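## Task

Scene 1: the wooden die lies loose on the palm of the hand, which faces up. Using in-hand motion only, reorient it so the four-pip face points up. Its rotation about the vertical is free, and the goal picture is just one valid example. Only the hand may touch the die, and that includes the wrist camera, its post and the arm's last link. Any other contact, or the die leaving the hand, fails the task. To end, the die must rest still for a moment on the palm or fingers, clear of the wrist, camera and post. The palm must face straight up, and no hand motor may show moving or overload or be building toward a shutdown (motors dead from the start are exempt). Then declare done. The hand is then opened, and the die must still lie with four up on the open hand. Anything held there only by the robot does not count.

## Robot and tools

ROBOT. One six-joint UR-type arm carries a right robotic hand with 16 motors: index, middle and ring fingers plus a thumb. A wrist camera sits on a post, and a fixed mast stands by the wrist on the palm side. The mast occupies x +0.05 to +0.10, z -0.16 to -0.11, and reaches out to y = +0.06 m. Keep the die off the mast, camera and wrist.

FRAMES. The scene frame has its origin on the table top under the arm base. +z is up, and +y is to the left when facing along +x. Result poses are given in this frame: position in m, orientation as quaternion wxyz. The hand point frame sits in front of the palm, where the thumb and the index/middle tips pinch. Its +z runs along the straight fingers toward their tips, +x crosses the palm away from the thumb, and +y points out of the palm face. The palm face is at y = -0.062. 'Palm straight up' therefore means hand +y points along scene +z. Straight-finger knuckles are at z = -0.017, and the fingertips reach 0.139 m beyond. Only the rubber fingertip caps grip well.

ROW (24 numbers, all in [-1, 1], one list for the single arm):
1-6: dx, dy, dz, rx, ry, rz. These are an offset of the hand point, expressed in its own axes. It is measured from the pose in the last result that showed it. Before any such result, or in a second call within the same reply, it is measured from where the robot is when the call starts. 1.0 = 0.6 m or 180 degrees. rx, ry, rz form one rotation vector. In a multi-row action every row counts from that same base, not from the row before. All zeros means return to that base; it is not a pause.
7-22: absolute goal angles for each hinge, scaled linearly between its two stops. The order is index_mcp, index_abd, index_pip, index_dip, then middle (same four), ring (same four), then thumb_cmc, thumb_axl, thumb_mcp, thumb_ipl. Going toward -1: _mcp curls the finger at the knuckle toward the palm (straight at +0.75); _abd swings it sideways, away from the thumb (straight at 0.00); _pip and _dip curl the middle and end joints (straight at +0.58 and +0.70). thumb_cmc toward -1 brings the thumb from flat beside the palm round in front of it (flat at +0.71). thumb_axl rolls the thumb about its length (straight at +0.68). thumb_mcp and thumb_ipl bend it (straight at +0.23 and +0.17). With axl straight they bend toward hand +z; with axl at -0.40 they bend the same way cmc -1 swings.
23: current_limit, the current cap for all motors: -1 = 0 mA, +1 = 550 mA, never below 11 mA. Low caps also slow the motors and may not lift a finger.
24: speed, the set-point rate: (speed+1)/2 of 5.9 rad/s. Both values start at +0.4 and -0.6 and stay at whatever you last sent.

TOOLS.
execute_actions {actions:[...], pictures?}: an empty list just reads the state. One action {rows:[up to 15 rows], steps:<=15} applies one row per 1/30 s step and repeats the last row if steps remain. A wait {steps:<=300} sends nothing and counts from the last result, so your reply time is included.
move {target: one row, speed 0.002-0.5 m/s (default 0.25; turning up to twice that in rad/s), stop_force 9-40 N optional}: a straight path toward the target pose, lasting 0.5-10 s. The hand numbers are sent at the start. The path does not slow for obstacles. stop_force ends the path when the wrist sensor feels that much extra push along the line to the target. It needs the scene to have run 0.2 s, is unreliable during rotations, and should be left out when backing off a contact. The move: line reports the ending (done, off_target, moving, held, fault, contact) and the limits (paced = clipped, held = steps blocked).
wait {seconds 0-10}: lets time pass without new commands.
zoom_image {camera, region [x0,y0,x1,y1]}: gives a closer crop, at most 504x504. Cameras are cam_head_left, cam_head_right, cam_high, cam_low and cam_wrist, each 504x504.
show_instructions: shows the goal picture. read_manual: licence text only.
finished_scene {scene: 1 or 2}: declares done and grades the scene; this is final. Replying without a tool call ends all remaining scenes.

MOTION. Each step's commanded pose is clipped to within 100 mm and 16 degrees of the measured pose. Motion lags the command by about 0.17 s. Position wins over orientation when both cannot be met. Big moves may stop short, so check the pose and send the rest.

RESULTS. The state line gives pose and velocities. Hand target shows where the controller is steering. Per-motor lists follow the hinge order: hand_goal, hand_measured, hand_current_ma (positive pushes toward -1) and hand_state (moving, goal, blocked, overload). Also shown are joint torques and wrist force/torque in hand axes (noisy, offsets up to about 4 N, saturating near 50 N). HELD or 'pose unreachable' means the clearance check altered your command.

AVOID. Dropping the die, letting it touch the mast, camera or wrist, or tipping it off the hand. A motor that spends 5 s net at 495 mA or more shuts down for 10 s, so don't hold fingers hard against the die or the palm. Contact torque at a joint limit (wrist joints 26.6 N m), or 150 N external force, stops the arm for 10 s and discards the rest of the call. Hand commands sent during a stop are lost. Motors heating to 85 °C brake the arm (a warning comes at 70 °C). Keep motions gentle, and before finishing make sure the palm is level, the die is settled, and the hand state reads goal or blocked without high current.

Each tool is called after ">>>" as name([rows], argument=value, ...), one row to a line, values as JSON.

Reference images:

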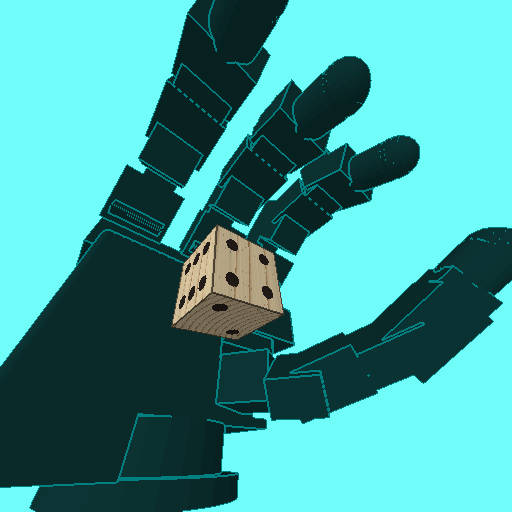

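## Session

>>> execute_actions(actions=[])

Scene clock: 0.00 s of 4800.00 s.
end_effector_position=(+0.6089, +0.0913, +0.4292) hand_goal=(+0.046, +0.000, -0.008, +0.280, +0.046, +0.000, -0.008, +0.280, +0.046, +0.000, -0.008, +0.280, -0.104, +0.266, +0.032, -0.018) hand_measured=(+0.062, +0.000, -0.006, +0.282, +0.064, +0.000, -0.006, +0.282, +0.060, +0.000, -0.006, +0.282, -0.090, +0.270, +0.034, -0.016) hand_current_ma=(+91, +0, +14, +13, +93, +0, +13, +14, +81, +0, +13, +14, +72, +24, +12, +13) hand_state=(goal, goal, goal, goal, goal, goal, goal, goal, goal, goal, goal, goal, goal, goal, goal, goal) hand_current_limit=0.40 hand_speed=-0.60 end_effector_quat_wxyz=(+0.495, +0.439, +0.543, +0.518) end_effector_velocity=(-0.000, +0.000, +0.000) end_effector_angular_velocity=(-0.000, +0.000, +0.000)
Joint positions: [-0.14  -1.183  2.189 -4.166 -1.292 -0.073]
Joint velocities: [ 0. -0. -0.  0.  0. -0.]
Joint torques (N m, as the arm reports them, + toward a larger angle): no reading
Wrist force (N, on the end effector, along its own x y z axes, offset not removed): no reading
Wrist torque (N m, same axes, about the end effector's origin, offset not removed): no reading
Hand target: +0.609, +0.091, +0.429; +0.495, +0.439, +0.543, +0.518

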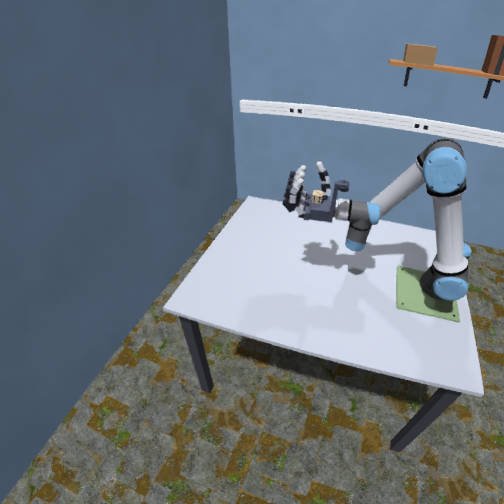

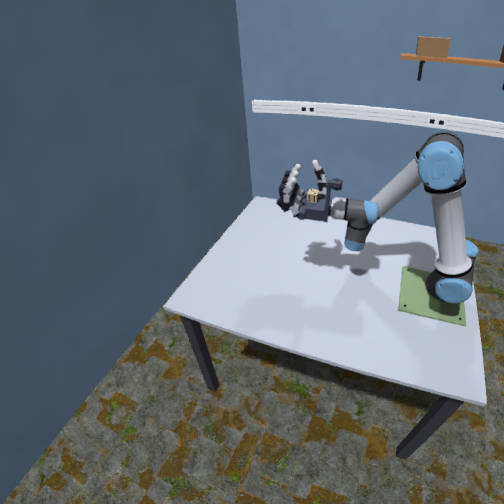

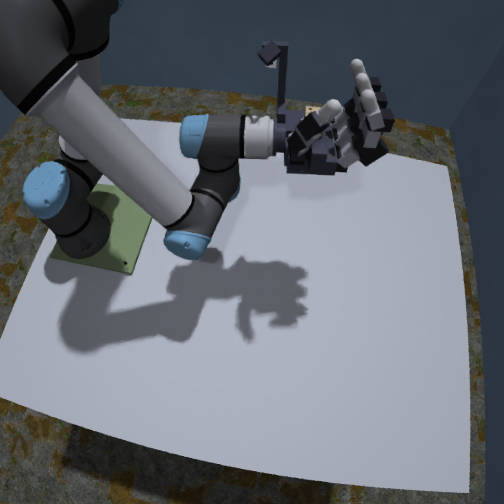

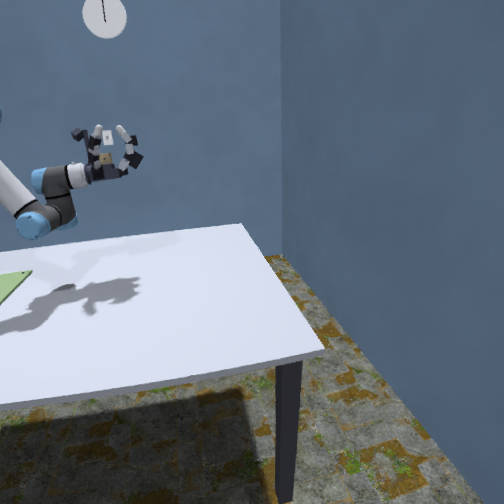

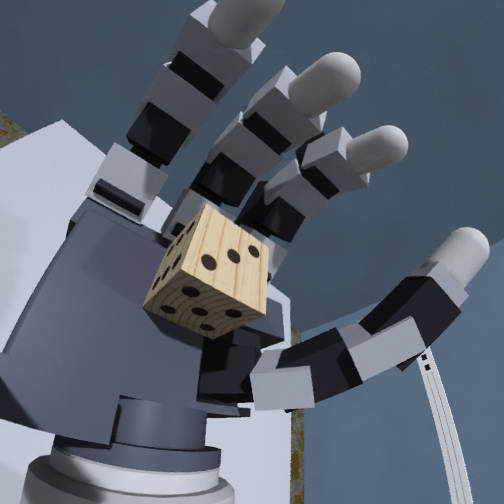

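>>> move(target=[0,0,0,0.22,0,0,-0.45,0,0.35,0.5,-0.45,0,0.35,0.5,-0.45,0,0.35,0.5,-0.104,0.266,0.032,-0.018,0.4,-0.4], speed=0.25)

>>> move(target=[0,0,0,0.22,0,0,-0.45,0,0.35,0.5,-0.45,0,0.35,0.5,-0.45,0,0.35,0.5,-0.104,0.266,0.032,-0.018,0.4,-0.4], speed=0.2)

Scene clock: 5.10 s of 4800.00 s.
end_effector_position=(+0.6089, +0.0913, +0.4294) hand_goal=(-0.450, +0.000, +0.350, +0.500, -0.450, +0.000, +0.350, +0.500, -0.450, +0.000, +0.350, +0.500, -0.104, +0.266, +0.032, -0.018) hand_measured=(-0.440, +0.000, +0.348, +0.498, -0.440, +0.000, +0.348, +0.498, -0.442, +0.000, +0.348, +0.496, -0.092, +0.270, +0.030, -0.016) hand_current_ma=(+55, +0, -7, -14, +56, +0, -6, -15, +50, +0, -6, -16, +60, +24, -8, +8) hand_state=(goal, goal, goal, goal, goal, goal, goal, goal, goal, goal, goal, goal, goal, goal, goal, goal) hand_current_limit=0.40 hand_speed=-0.40 end_effector_quat_wxyz=(+0.317, +0.580, +0.686, +0.304) end_effector_velocity=(+0.001, +0.000, -0.000) end_effector_angular_velocity=(-0.001, +0.014, -0.000)
Joint positions: [-0.109 -1.687  2.143 -2.92  -1.427 -0.215]
Joint velocities: [ 0.001 -0.002 -0.008  0.024 -0.002 -0.001]
Joint torques (N m, as the arm reports them, + toward a larger angle): [  8.33 -24.49 -27.66  -1.71  -1.35  -1.6 ]
Wrist force (N, on the end effector, along its own x y z axes, offset not removed): [1.3 1.2 -0.9]
Wrist torque (N m, same axes, about the end effector's origin, offset not removed): [0.35 -0.16 0.18]
Hand target: +0.609, +0.091, +0.429; +0.317, +0.580, +0.686, +0.304
Off the commanded pose: 0.000 m, 0 deg.
move: done

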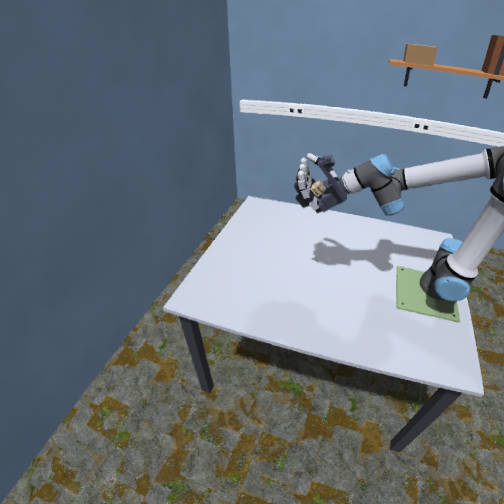

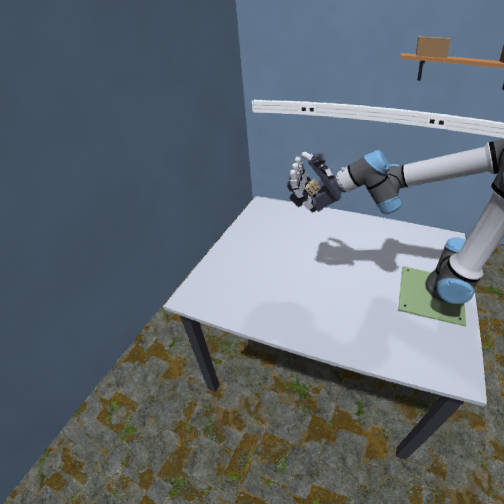

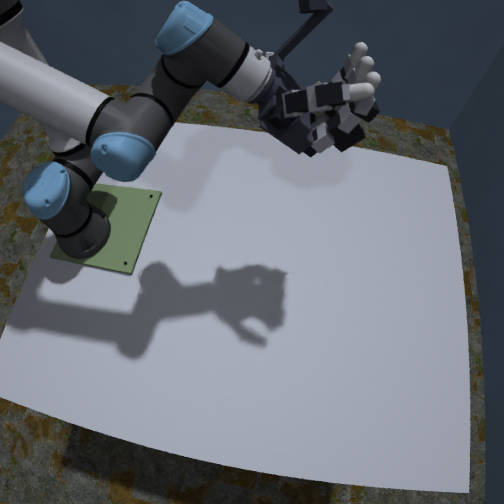

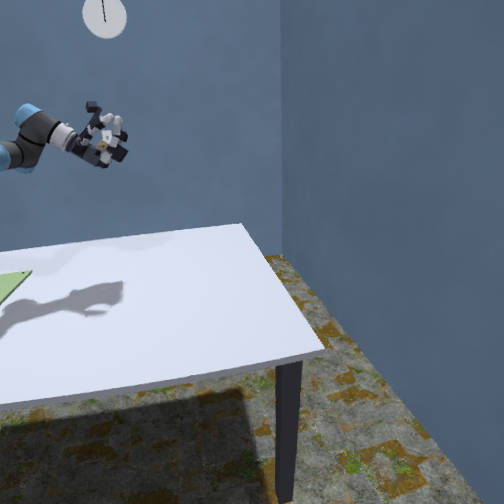

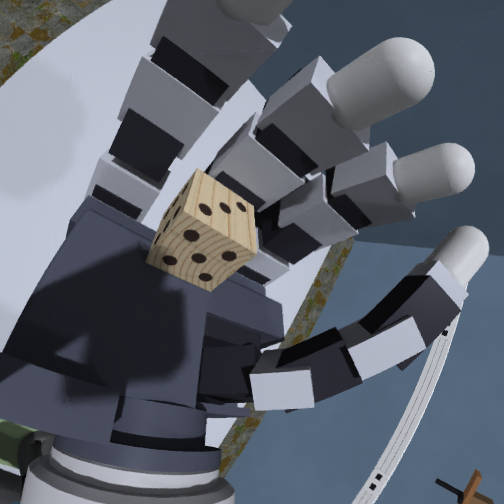

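Scene clock: 7.33 s of 4800.00 s.
end_effector_position=(+0.6090, +0.0913, +0.4294) hand_goal=(-0.450, +0.000, +0.350, +0.500, -0.450, +0.000, +0.350, +0.500, -0.450, +0.000, +0.350, +0.500, -0.104, +0.266, +0.032, -0.018) hand_measured=(-0.440, +0.000, +0.350, +0.498, -0.438, +0.000, +0.350, +0.498, -0.442, +0.000, +0.350, +0.498, -0.100, +0.270, +0.030, -0.018) hand_current_ma=(+56, +0, +1, -12, +63, +0, +1, -13, +50, +0, +1, -13, +20, +24, -19, +7) hand_state=(goal, goal, goal, goal, goal, goal, goal, goal, goal, goal, goal, goal, goal, goal, goal, goal) hand_current_limit=0.40 hand_speed=-0.40 end_effector_quat_wxyz=(+0.103, +0.653, +0.748, +0.054) end_effector_velocity=(+0.001, -0.000, +0.000) end_effector_angular_velocity=(-0.001, +0.011, -0.002)
Joint positions: [-0.035 -1.61   1.582 -1.762 -1.611 -0.185]
Joint velocities: [ 0.001  0.007 -0.013  0.018 -0.002  0.002]
Joint torques (N m, as the arm reports them, + toward a larger angle): [  7.98 -13.46 -31.16  -2.    -1.53   1.49]
Wrist force (N, on the end effector, along its own x y z axes, offset not removed): [0.5 1.4 -1.1]
Wrist torque (N m, same axes, about the end effector's origin, offset not removed): [0.43 -0.05 -0.06]
Hand target: +0.609, +0.091, +0.429; +0.102, +0.653, +0.748, +0.054
Off the commanded pose: 0.000 m, 0 deg.
move: done

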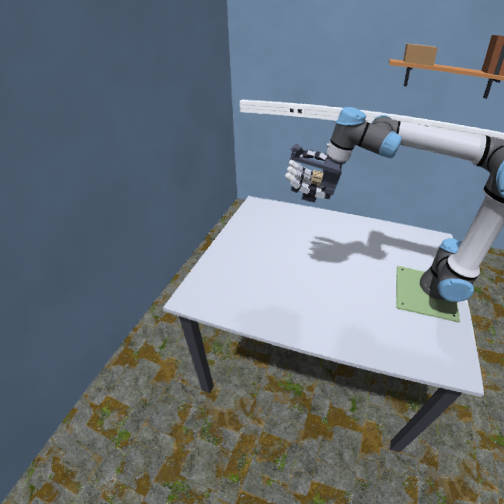

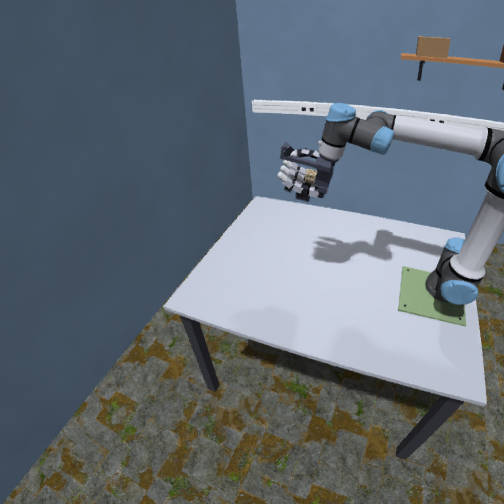

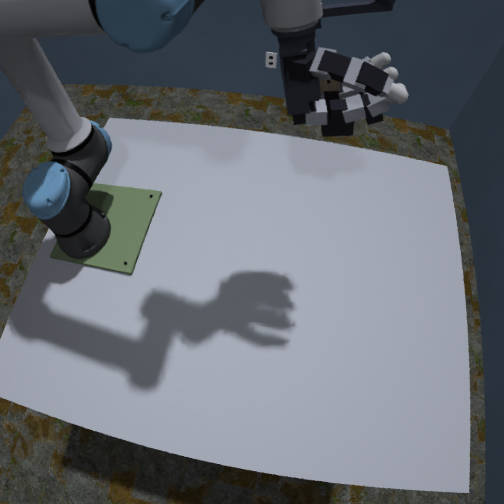

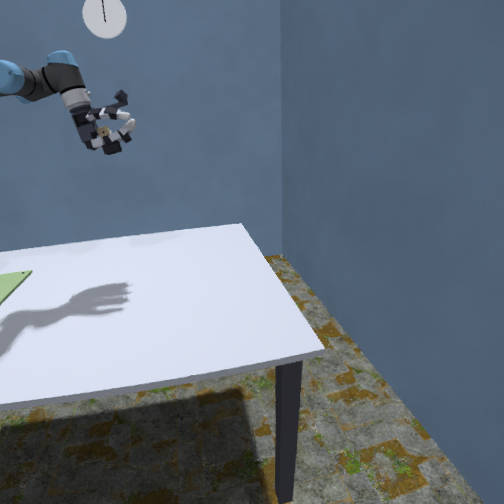

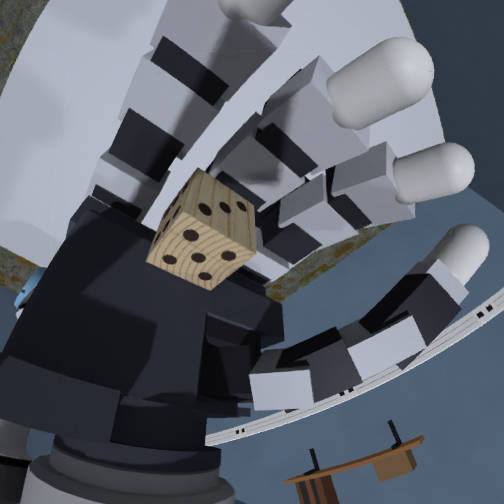

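>>> move(target=[0,0,0,-0.17,0,0,0.12,0,0.35,0.5,0.12,0,0.35,0.5,0.12,0,0.35,0.5,-0.104,0.266,0.032,-0.018,0.4,-0.9], speed=0.12)

Scene clock: 10.87 s of 4800.00 s.
end_effector_position=(+0.6089, +0.0913, +0.4295) hand_goal=(+0.120, +0.000, +0.350, +0.500, +0.120, +0.000, +0.350, +0.500, +0.120, +0.000, +0.350, +0.500, -0.104, +0.266, +0.032, -0.018) hand_measured=(+0.130, +0.000, +0.350, +0.498, +0.132, +0.000, +0.350, +0.498, +0.128, +0.000, +0.350, +0.498, -0.100, +0.270, +0.030, -0.018) hand_current_ma=(+57, +0, +3, -12, +65, +0, +3, -12, +51, +0, +3, -13, +19, +24, -19, +6) hand_state=(goal, goal, goal, goal, goal, goal, goal, goal, goal, goal, goal, goal, goal, goal, goal, goal) hand_current_limit=0.40 hand_speed=-0.90 end_effector_quat_wxyz=(+0.271, +0.603, +0.708, +0.250) end_effector_velocity=(+0.000, -0.000, -0.001) end_effector_angular_velocity=(+0.001, -0.005, -0.000)
Joint positions: [-0.093 -1.722  2.047 -2.635 -1.473 -0.223]
Joint velocities: [-0.001  0.002  0.005 -0.011  0.002  0.001]
Joint torques (N m, as the arm reports them, + toward a larger angle): [ -7.11  -8.28 -17.24  -4.78   1.77   1.3 ]
Wrist force (N, on the end effector, along its own x y z axes, offset not removed): [-0.6 -3.5 -2.9]
Wrist torque (N m, same axes, about the end effector's origin, offset not removed): [-0.12 0.33 -0.04]
Hand target: +0.609, +0.091, +0.429; +0.271, +0.603, +0.707, +0.250
Off the commanded pose: 0.000 m, 0 deg.
move: done

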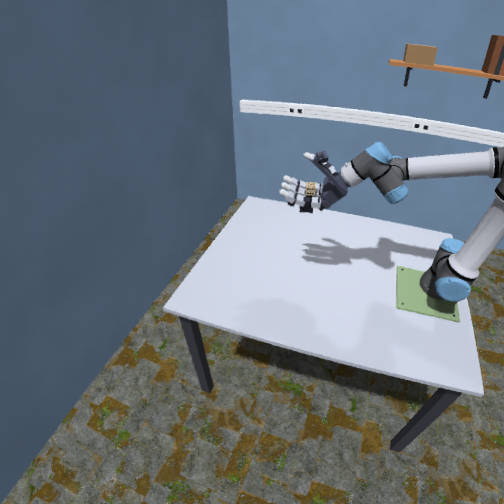

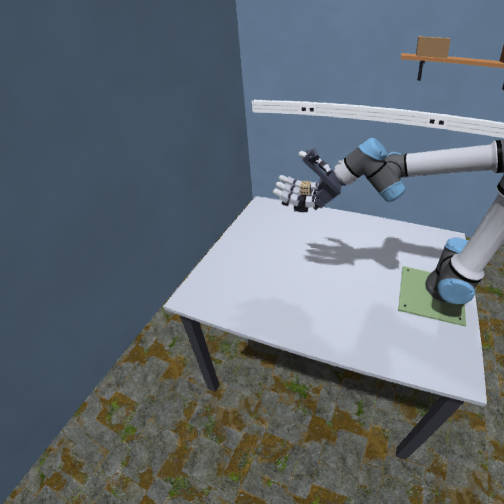

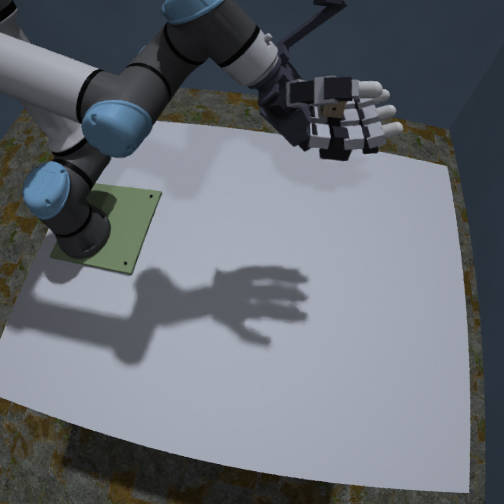

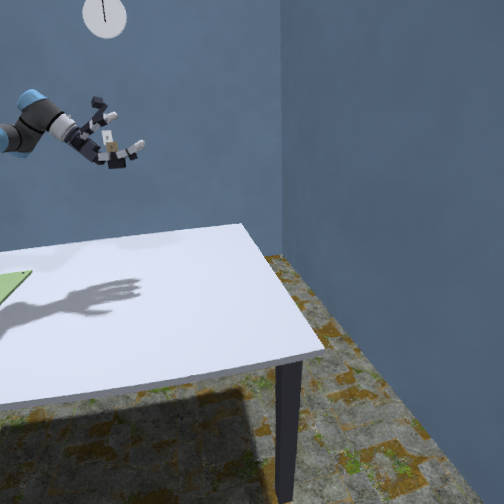

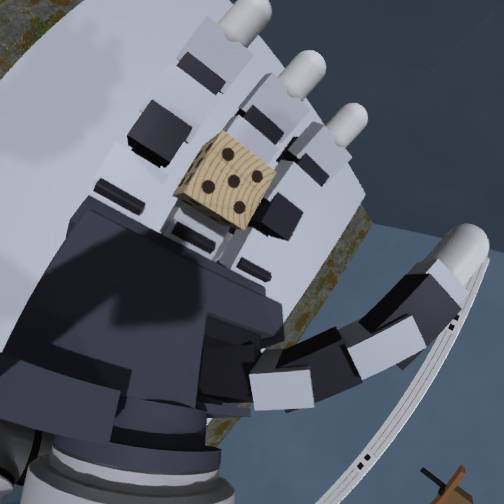

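>>> move(target=[0,0,0,-0.21,0,0,0.6,0,0.35,0.5,0.6,0,0.35,0.5,0.6,0,0.35,0.5,-0.104,0.266,0.032,-0.018,0.4,-0.9], speed=0.13)

Scene clock: 14.33 s of 4800.00 s.
end_effector_position=(+0.6087, +0.0912, +0.4293) hand_goal=(+0.600, +0.000, +0.350, +0.500, +0.600, +0.000, +0.350, +0.500, +0.600, +0.000, +0.350, +0.500, -0.104, +0.266, +0.032, -0.018) hand_measured=(+0.610, +0.000, +0.350, +0.498, +0.612, +0.000, +0.350, +0.498, +0.608, +0.000, +0.350, +0.498, -0.100, +0.270, +0.030, -0.018) hand_current_ma=(+57, +0, +3, -11, +66, +0, +3, -12, +51, +0, +3, -13, +19, +24, -19, +6) hand_state=(goal, goal, goal, goal, goal, goal, goal, goal, goal, goal, goal, goal, goal, goal, goal, goal) hand_current_limit=0.40 hand_speed=-0.90 end_effector_quat_wxyz=(+0.451, +0.483, +0.589, +0.465) end_effector_velocity=(+0.000, -0.000, +0.001) end_effector_angular_velocity=(+0.001, -0.012, +0.000)
Joint positions: [-0.141 -1.348  2.247 -3.864 -1.31  -0.125]
Joint velocities: [-0.     0.01  -0.003 -0.02   0.001  0.003]
Joint torques (N m, as the arm reports them, + toward a larger angle): [ -2.45 -17.01 -23.96  -3.57   1.76   1.36]
Wrist force (N, on the end effector, along its own x y z axes, offset not removed): [-0.7 -0.5 -1.1]
Wrist torque (N m, same axes, about the end effector's origin, offset not removed): [0.08 0.30 -0.36]
Hand target: +0.609, +0.091, +0.429; +0.452, +0.483, +0.589, +0.465
Off the commanded pose: 0.000 m, 0 deg.
move: done

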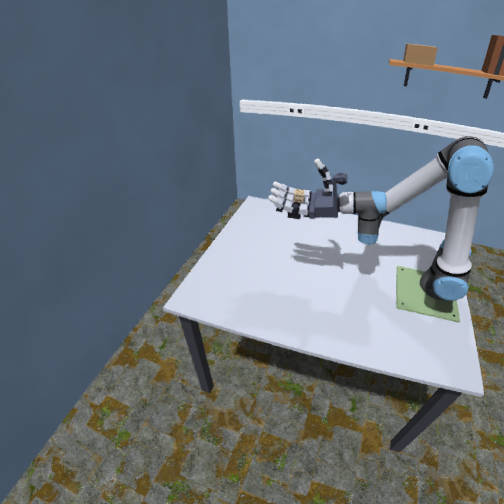

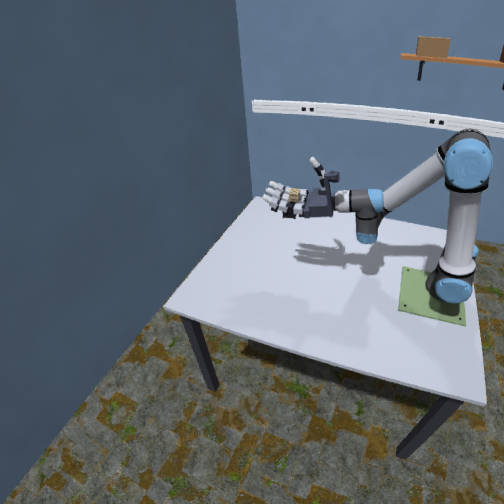

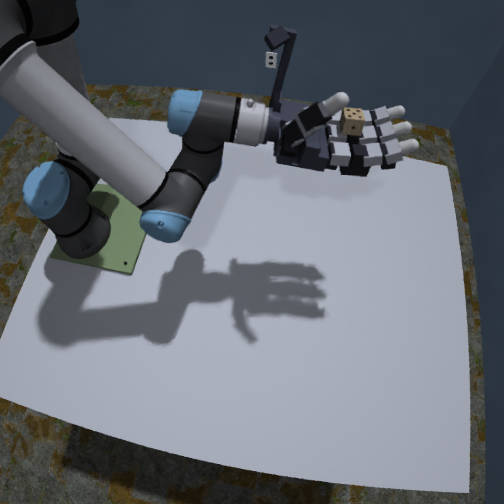

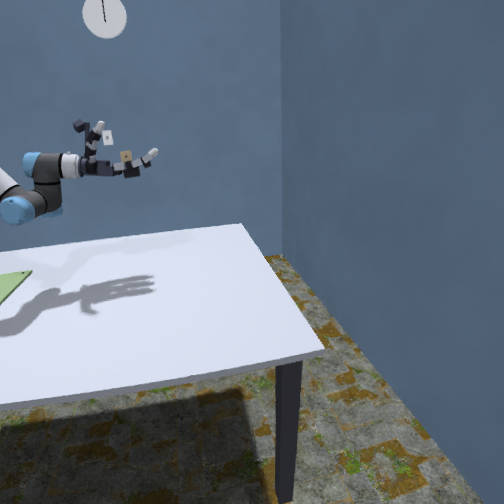

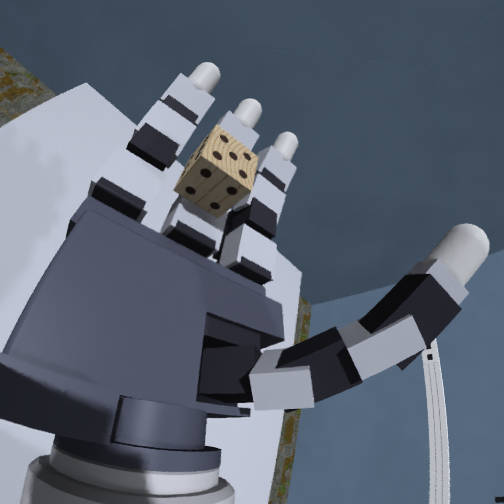

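>>> move(target=[0,0,0,-0.11,0,0,0.6,0,0.35,0.5,0.6,0,0.35,0.5,0.6,0,0.35,0.5,-0.104,0.266,0.032,-0.018,0.4,-0.9], speed=0.1)

Scene clock: 17.67 s of 4800.00 s.
end_effector_position=(+0.6086, +0.0913, +0.4291) hand_goal=(+0.600, +0.000, +0.350, +0.500, +0.600, +0.000, +0.350, +0.500, +0.600, +0.000, +0.350, +0.500, -0.104, +0.266, +0.032, -0.018) hand_measured=(+0.610, +0.000, +0.350, +0.498, +0.612, +0.000, +0.350, +0.498, +0.608, +0.000, +0.350, +0.498, -0.100, +0.270, +0.030, -0.018) hand_current_ma=(+58, +0, +3, -11, +66, +0, +3, -12, +52, +0, +3, -13, +19, +23, -14, +6) hand_state=(goal, goal, goal, goal, goal, goal, goal, goal, goal, goal, goal, goal, goal, goal, goal, goal) hand_current_limit=0.40 hand_speed=-0.90 end_effector_quat_wxyz=(+0.528, +0.398, +0.500, +0.559) end_effector_velocity=(+0.000, -0.000, +0.000) end_effector_angular_velocity=(+0.002, -0.010, -0.000)
Joint positions: [-0.135 -1.055  2.107 -4.374 -1.289 -0.029]
Joint velocities: [ 0.     0.008 -0.007 -0.011 -0.001  0.003]
Joint torques (N m, as the arm reports them, + toward a larger angle): [  8.91 -24.54 -20.31  -2.87  -1.72   1.35]
Wrist force (N, on the end effector, along its own x y z axes, offset not removed): [-1.3 -2.7 0.9]
Wrist torque (N m, same axes, about the end effector's origin, offset not removed): [-0.46 0.33 -0.27]
Hand target: +0.609, +0.091, +0.429; +0.528, +0.398, +0.500, +0.559
Off the commanded pose: 0.000 m, 0 deg.
move: done

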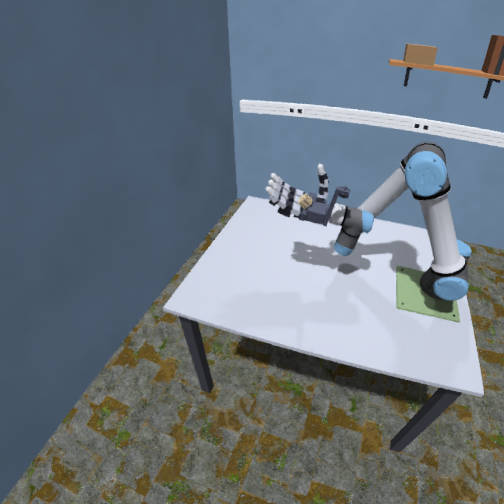

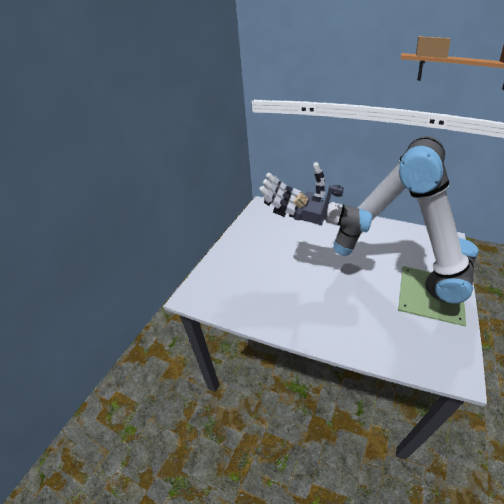

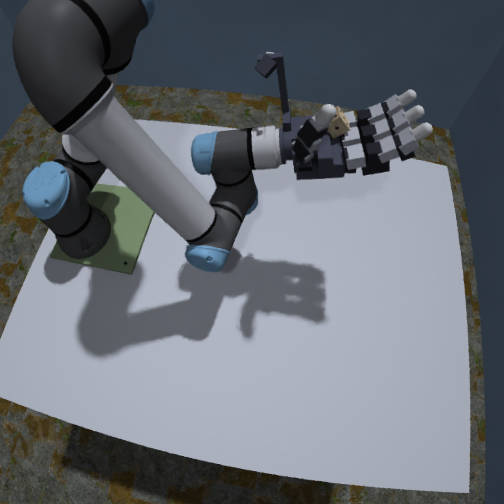

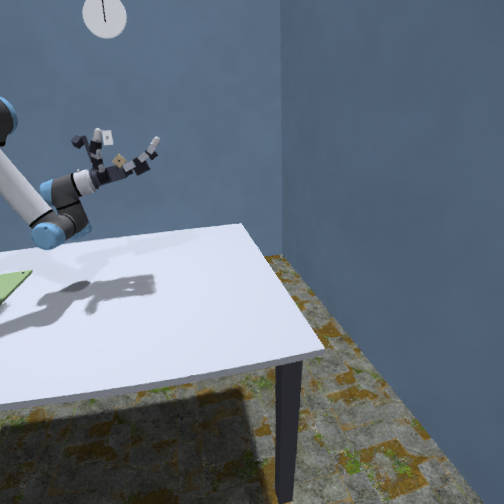

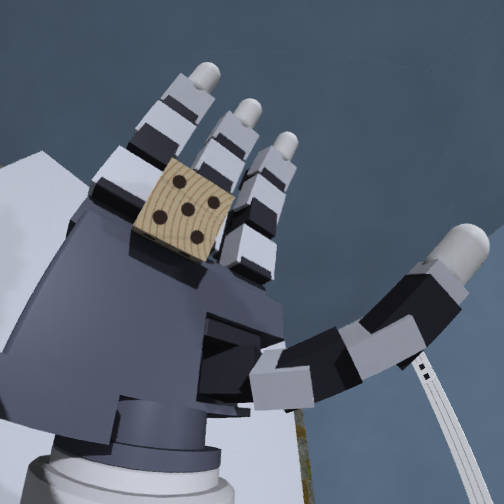

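>>> move(target=[0,0,0,0.14,0,0,0.65,0,-0.1,0.6,0.65,0,-0.1,0.6,0.65,0,-0.1,0.6,-0.104,0.266,0.032,-0.018,0.4,-0.8], speed=0.12)

Scene clock: 21.30 s of 4800.00 s.
end_effector_position=(+0.6087, +0.0913, +0.4292) hand_goal=(+0.650, +0.000, -0.100, +0.600, +0.650, +0.000, -0.100, +0.600, +0.650, +0.000, -0.100, +0.600, -0.104, +0.266, +0.032, -0.018) hand_measured=(+0.660, +0.000, -0.092, +0.598, +0.660, +0.000, -0.092, +0.598, +0.658, +0.000, -0.092, +0.598, -0.100, +0.270, +0.030, -0.018) hand_current_ma=(+55, +0, +40, -12, +56, +0, +39, -13, +48, +0, +38, -14, +19, +23, -13, +6) hand_state=(goal, goal, goal, goal, goal, goal, goal, goal, goal, goal, goal, goal, goal, goal, goal, goal) hand_current_limit=0.40 hand_speed=-0.80 end_effector_quat_wxyz=(+0.428, +0.504, +0.610, +0.437) end_effector_velocity=(+0.000, +0.001, +0.001) end_effector_angular_velocity=(-0.002, +0.009, +0.001)
Joint positions: [-0.139 -1.43   2.256 -3.695 -1.325 -0.149]
Joint velocities: [ 0.002 -0.008 -0.002  0.019 -0.002 -0.002]
Joint torques (N m, as the arm reports them, + toward a larger angle): [  8.56 -30.16 -23.73  -1.43  -1.44  -1.84]
Wrist force (N, on the end effector, along its own x y z axes, offset not removed): [2.0 -0.3 -3.4]
Wrist torque (N m, same axes, about the end effector's origin, offset not removed): [0.18 -0.06 0.21]
Hand target: +0.609, +0.091, +0.429; +0.428, +0.504, +0.610, +0.436
Off the commanded pose: 0.000 m, 0 deg.
move: done

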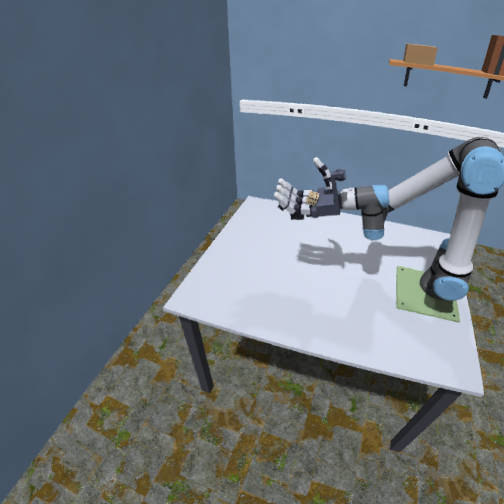

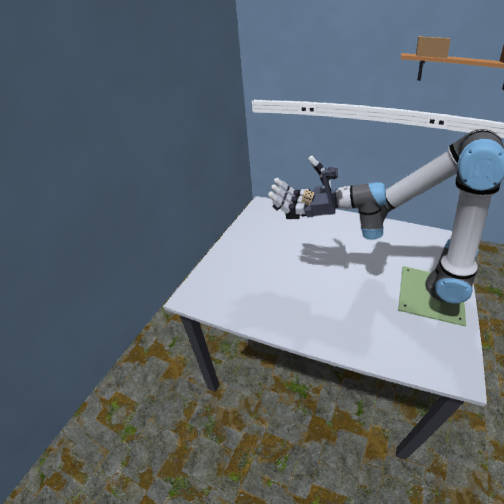

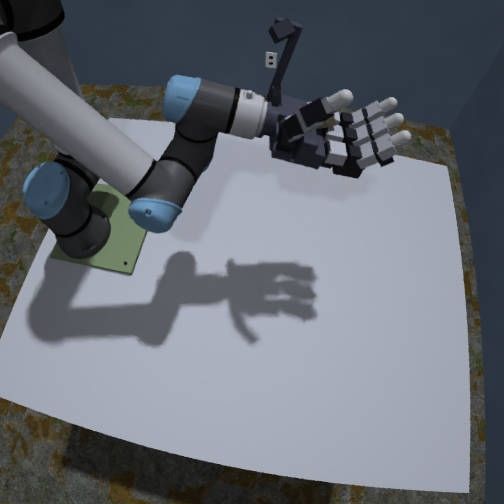

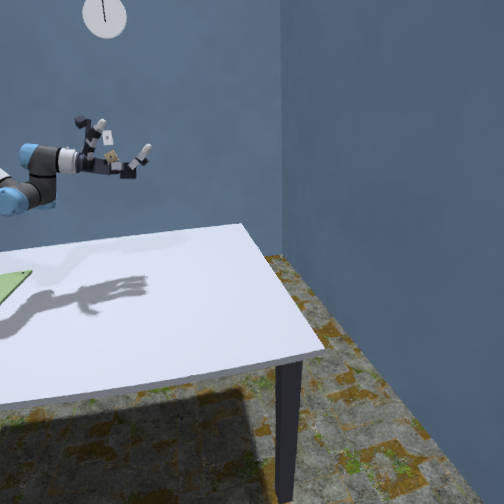

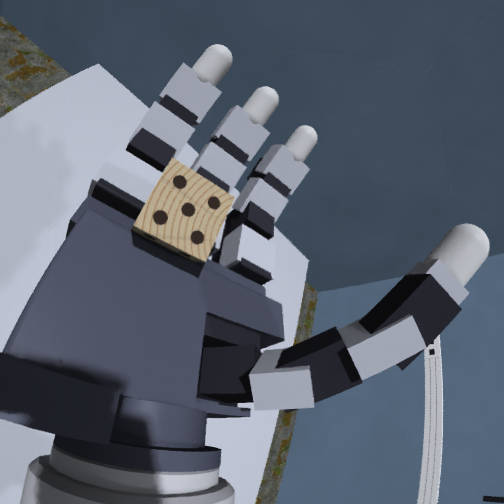

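>>> zoom_image(camera="cam_wrist", region=[80,120,300,320])

>>> zoom_image(camera="cam_low", region=[60,100,180,200])

>>> zoom_image(camera="cam_head_left", region=[260,140,380,240])

Region (80, 120, 300, 320) of cam_wrist's 504x504 image, scaled by 2.291, with more detail than that image has; it fills the top 458 rows of this view, and the rest is white.

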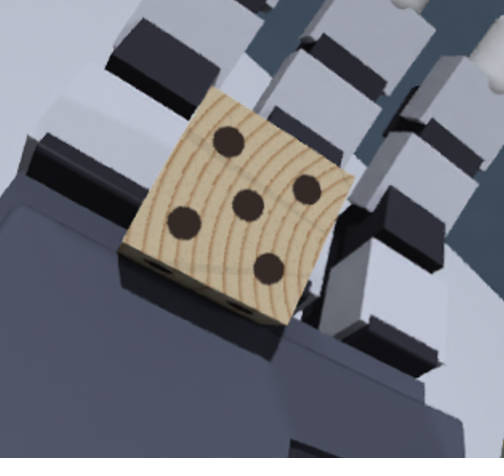

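Region (60, 100, 180, 200) of cam_low's 504x504 image, scaled by 4.200, with more detail than that image has.

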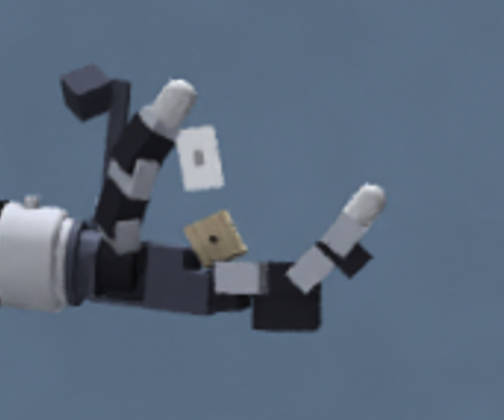

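Region (260, 140, 380, 240) of cam_head_left's 504x504 image, scaled by 4.200, with more detail than that image has.

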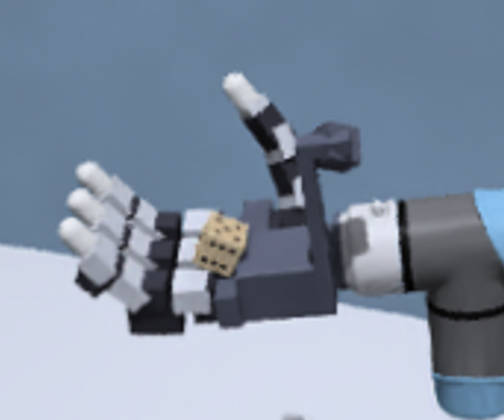

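>>> move(target=[0,0,0,0.17,0,0,0.65,0,-0.6,0.6,0.65,0,-0.6,0.6,0.65,0,-0.6,0.6,-0.104,0.266,0.032,-0.018,0.4,-0.7], speed=0.15)

>>> zoom_image(camera="cam_low", region=[60,80,180,180])

Scene clock: 25.17 s of 4800.00 s.
end_effector_position=(+0.6087, +0.0912, +0.4293) hand_goal=(+0.650, +0.000, -0.600, +0.600, +0.650, +0.000, -0.600, +0.600, +0.650, +0.000, -0.600, +0.600, -0.104, +0.266, +0.032, -0.018) hand_measured=(+0.660, +0.000, -0.594, +0.598, +0.660, +0.000, -0.594, +0.598, +0.658, +0.000, -0.594, +0.598, -0.100, +0.270, +0.030, -0.018) hand_current_ma=(+55, +0, +35, -12, +57, +0, +33, -13, +51, +0, +33, -13, +19, +23, -13, +6) hand_state=(goal, goal, goal, goal, goal, goal, goal, goal, goal, goal, goal, goal, goal, goal, goal, goal) hand_current_limit=0.40 hand_speed=-0.70 end_effector_quat_wxyz=(+0.281, +0.599, +0.704, +0.261) end_effector_velocity=(+0.000, -0.000, -0.000) end_effector_angular_velocity=(-0.001, +0.013, -0.001)
Joint positions: [-0.096 -1.719  2.069 -2.692 -1.463 -0.222]
Joint velocities: [ 0.001 -0.001 -0.009  0.022 -0.003 -0.   ]
Joint torques (N m, as the arm reports them, + toward a larger angle): [  7.21 -24.65 -30.47  -1.92  -1.38  -1.62]
Wrist force (N, on the end effector, along its own x y z axes, offset not removed): [2.2 -2.4 -1.2]
Wrist torque (N m, same axes, about the end effector's origin, offset not removed): [0.07 -0.20 0.01]
Hand target: +0.609, +0.091, +0.429; +0.280, +0.599, +0.704, +0.260
Off the commanded pose: 0.000 m, 0 deg.
move: done

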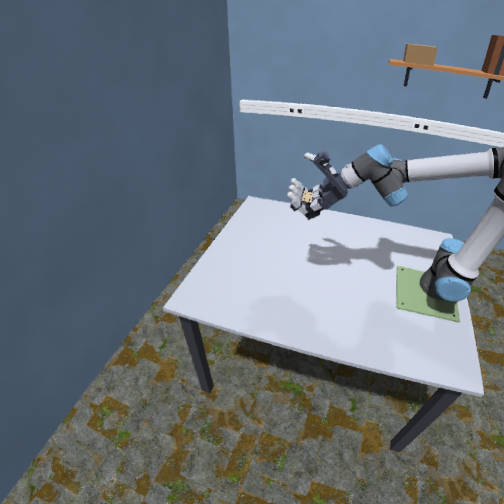

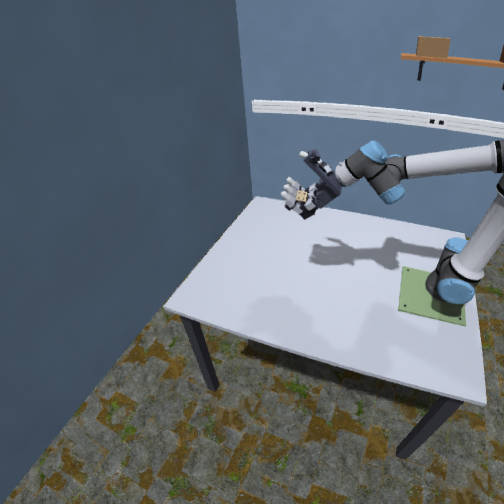

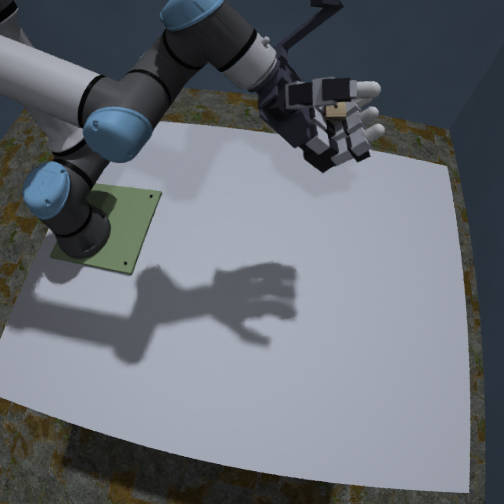

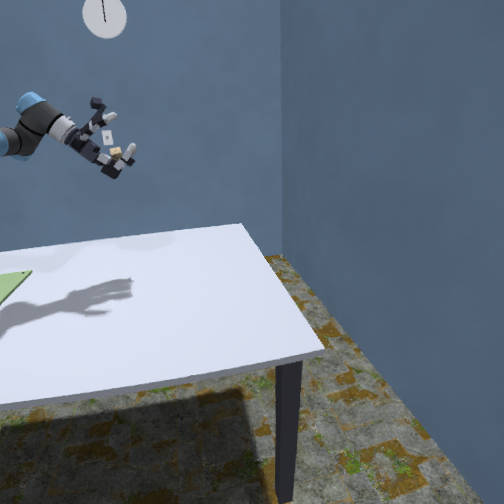

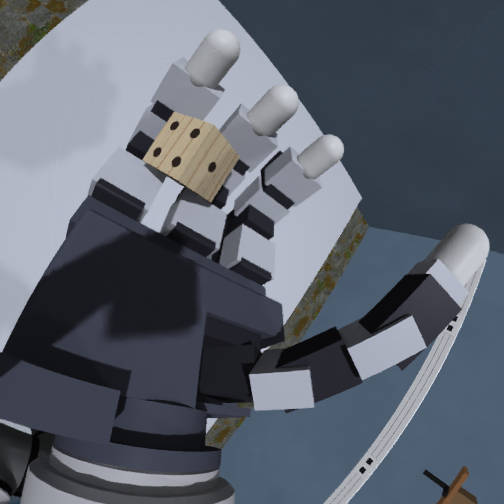

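Region (60, 80, 180, 180) of cam_low's 504x504 image, scaled by 4.200, with more detail than that image has.

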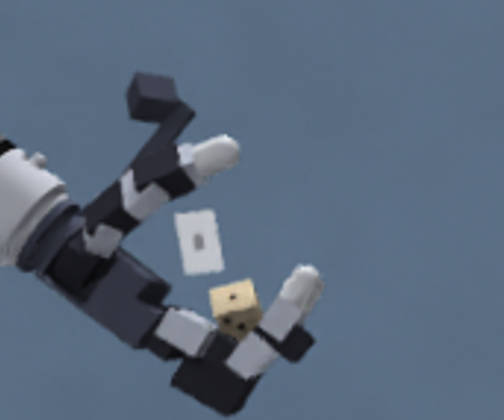

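>>> zoom_image(camera="cam_wrist", region=[90,60,310,260])

>>> zoom_image(camera="cam_head_left", region=[270,150,360,225])

Region (90, 60, 310, 260) of cam_wrist's 504x504 image, scaled by 2.291, with more detail than that image has; it fills the top 458 rows of this view, and the rest is white.

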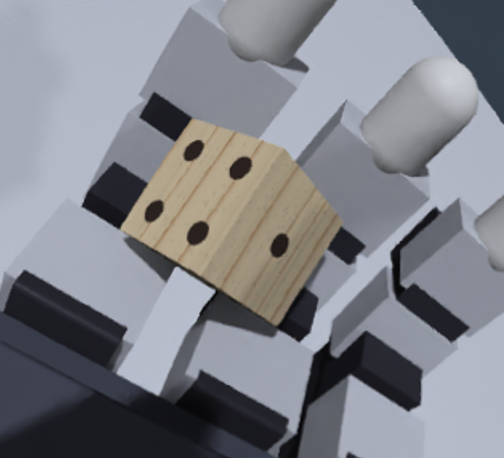

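Region (270, 150, 360, 225) of cam_head_left's 504x504 image, scaled by 5.600, with more detail than that image has.

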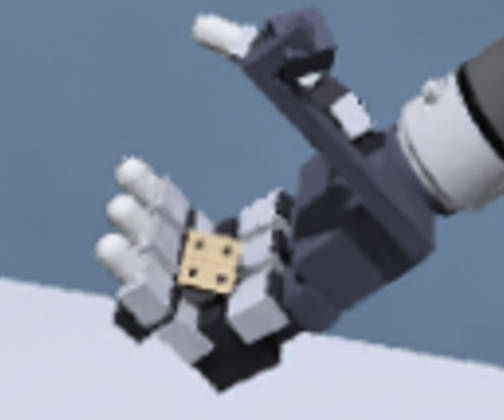

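>>> move(target=[0,0,0,-0.1,0,0,0.65,0,-0.4,0.6,0.65,0,-0.4,0.6,0.4,0.1,-0.2,0.6,-0.104,0.266,0.032,-0.018,0.4,-0.8], speed=0.12)

>>> zoom_image(camera="cam_wrist", region=[70,40,320,260])

>>> zoom_image(camera="cam_head_left", region=[260,150,360,235])

Scene clock: 29.23 s of 4800.00 s.
end_effector_position=(+0.6086, +0.0913, +0.4292) hand_goal=(+0.650, +0.000, -0.400, +0.600, +0.650, +0.000, -0.400, +0.600, +0.400, +0.100, -0.200, +0.600, -0.104, +0.266, +0.032, -0.018) hand_measured=(+0.660, +0.000, -0.400, +0.598, +0.660, +0.000, -0.400, +0.598, +0.422, +0.096, -0.200, +0.598, -0.100, +0.270, +0.030, -0.018) hand_current_ma=(+55, +0, +0, -12, +57, +0, +2, -13, +131, -21, -1, -13, +19, +23, -13, +6) hand_state=(goal, goal, goal, goal, goal, goal, goal, goal, blocked, goal, goal, goal, goal, goal, goal, goal) hand_current_limit=0.40 hand_speed=-0.80 end_effector_quat_wxyz=(+0.370, +0.548, +0.654, +0.367) end_effector_velocity=(+0.000, -0.000, -0.000) end_effector_angular_velocity=(+0.001, -0.010, -0.000)
Joint positions: [-0.126 -1.596  2.224 -3.277 -1.374 -0.193]
Joint velocities: [-0.001  0.008  0.002 -0.02   0.002  0.002]
Joint torques (N m, as the arm reports them, + toward a larger angle): [ -7.09 -11.1  -15.06  -4.49   2.04   1.32]
Wrist force (N, on the end effector, along its own x y z axes, offset not removed): [1.8 1.4 -3.1]
Wrist torque (N m, same axes, about the end effector's origin, offset not removed): [0.41 0.14 0.07]
Hand target: +0.609, +0.091, +0.429; +0.371, +0.547, +0.654, +0.367
Off the commanded pose: 0.000 m, 0 deg.
move: done

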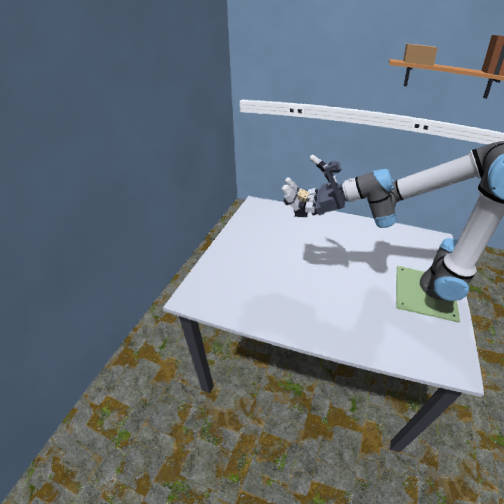

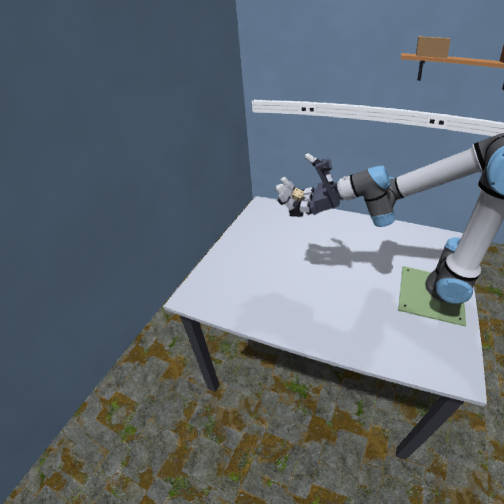

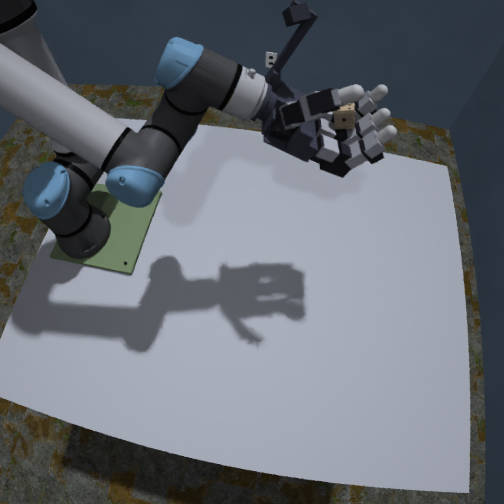

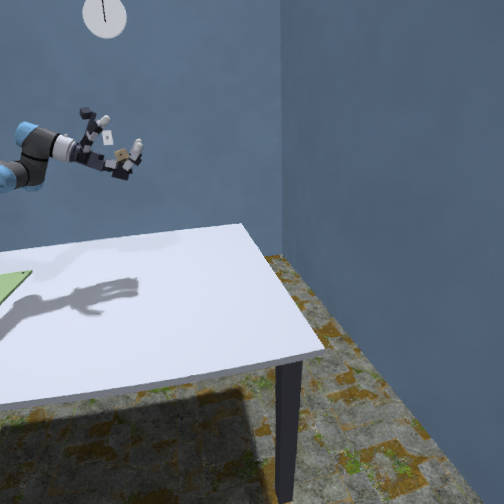

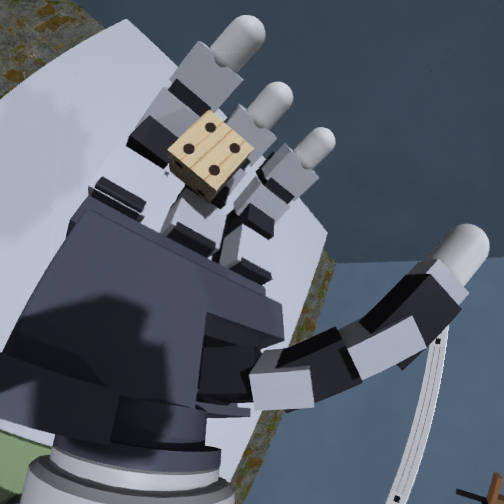

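Region (70, 40, 320, 260) of cam_wrist's 504x504 image, scaled by 2.016, with more detail than that image has; it fills the top 444 rows of this view, and the rest is white.

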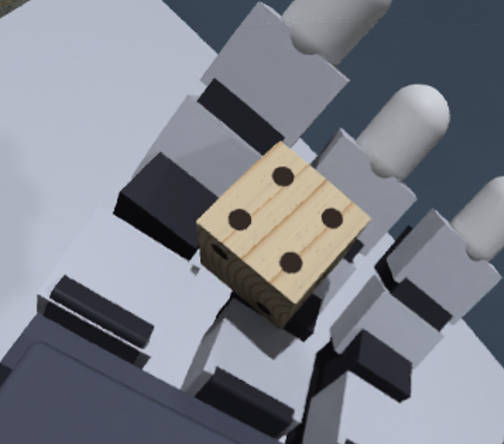

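Region (260, 150, 360, 235) of cam_head_left's 504x504 image, scaled by 5.040, with more detail than that image has; it fills the top 428 rows of this view, and the rest is white.

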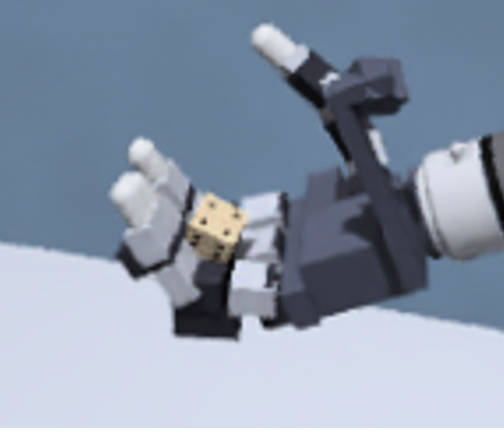

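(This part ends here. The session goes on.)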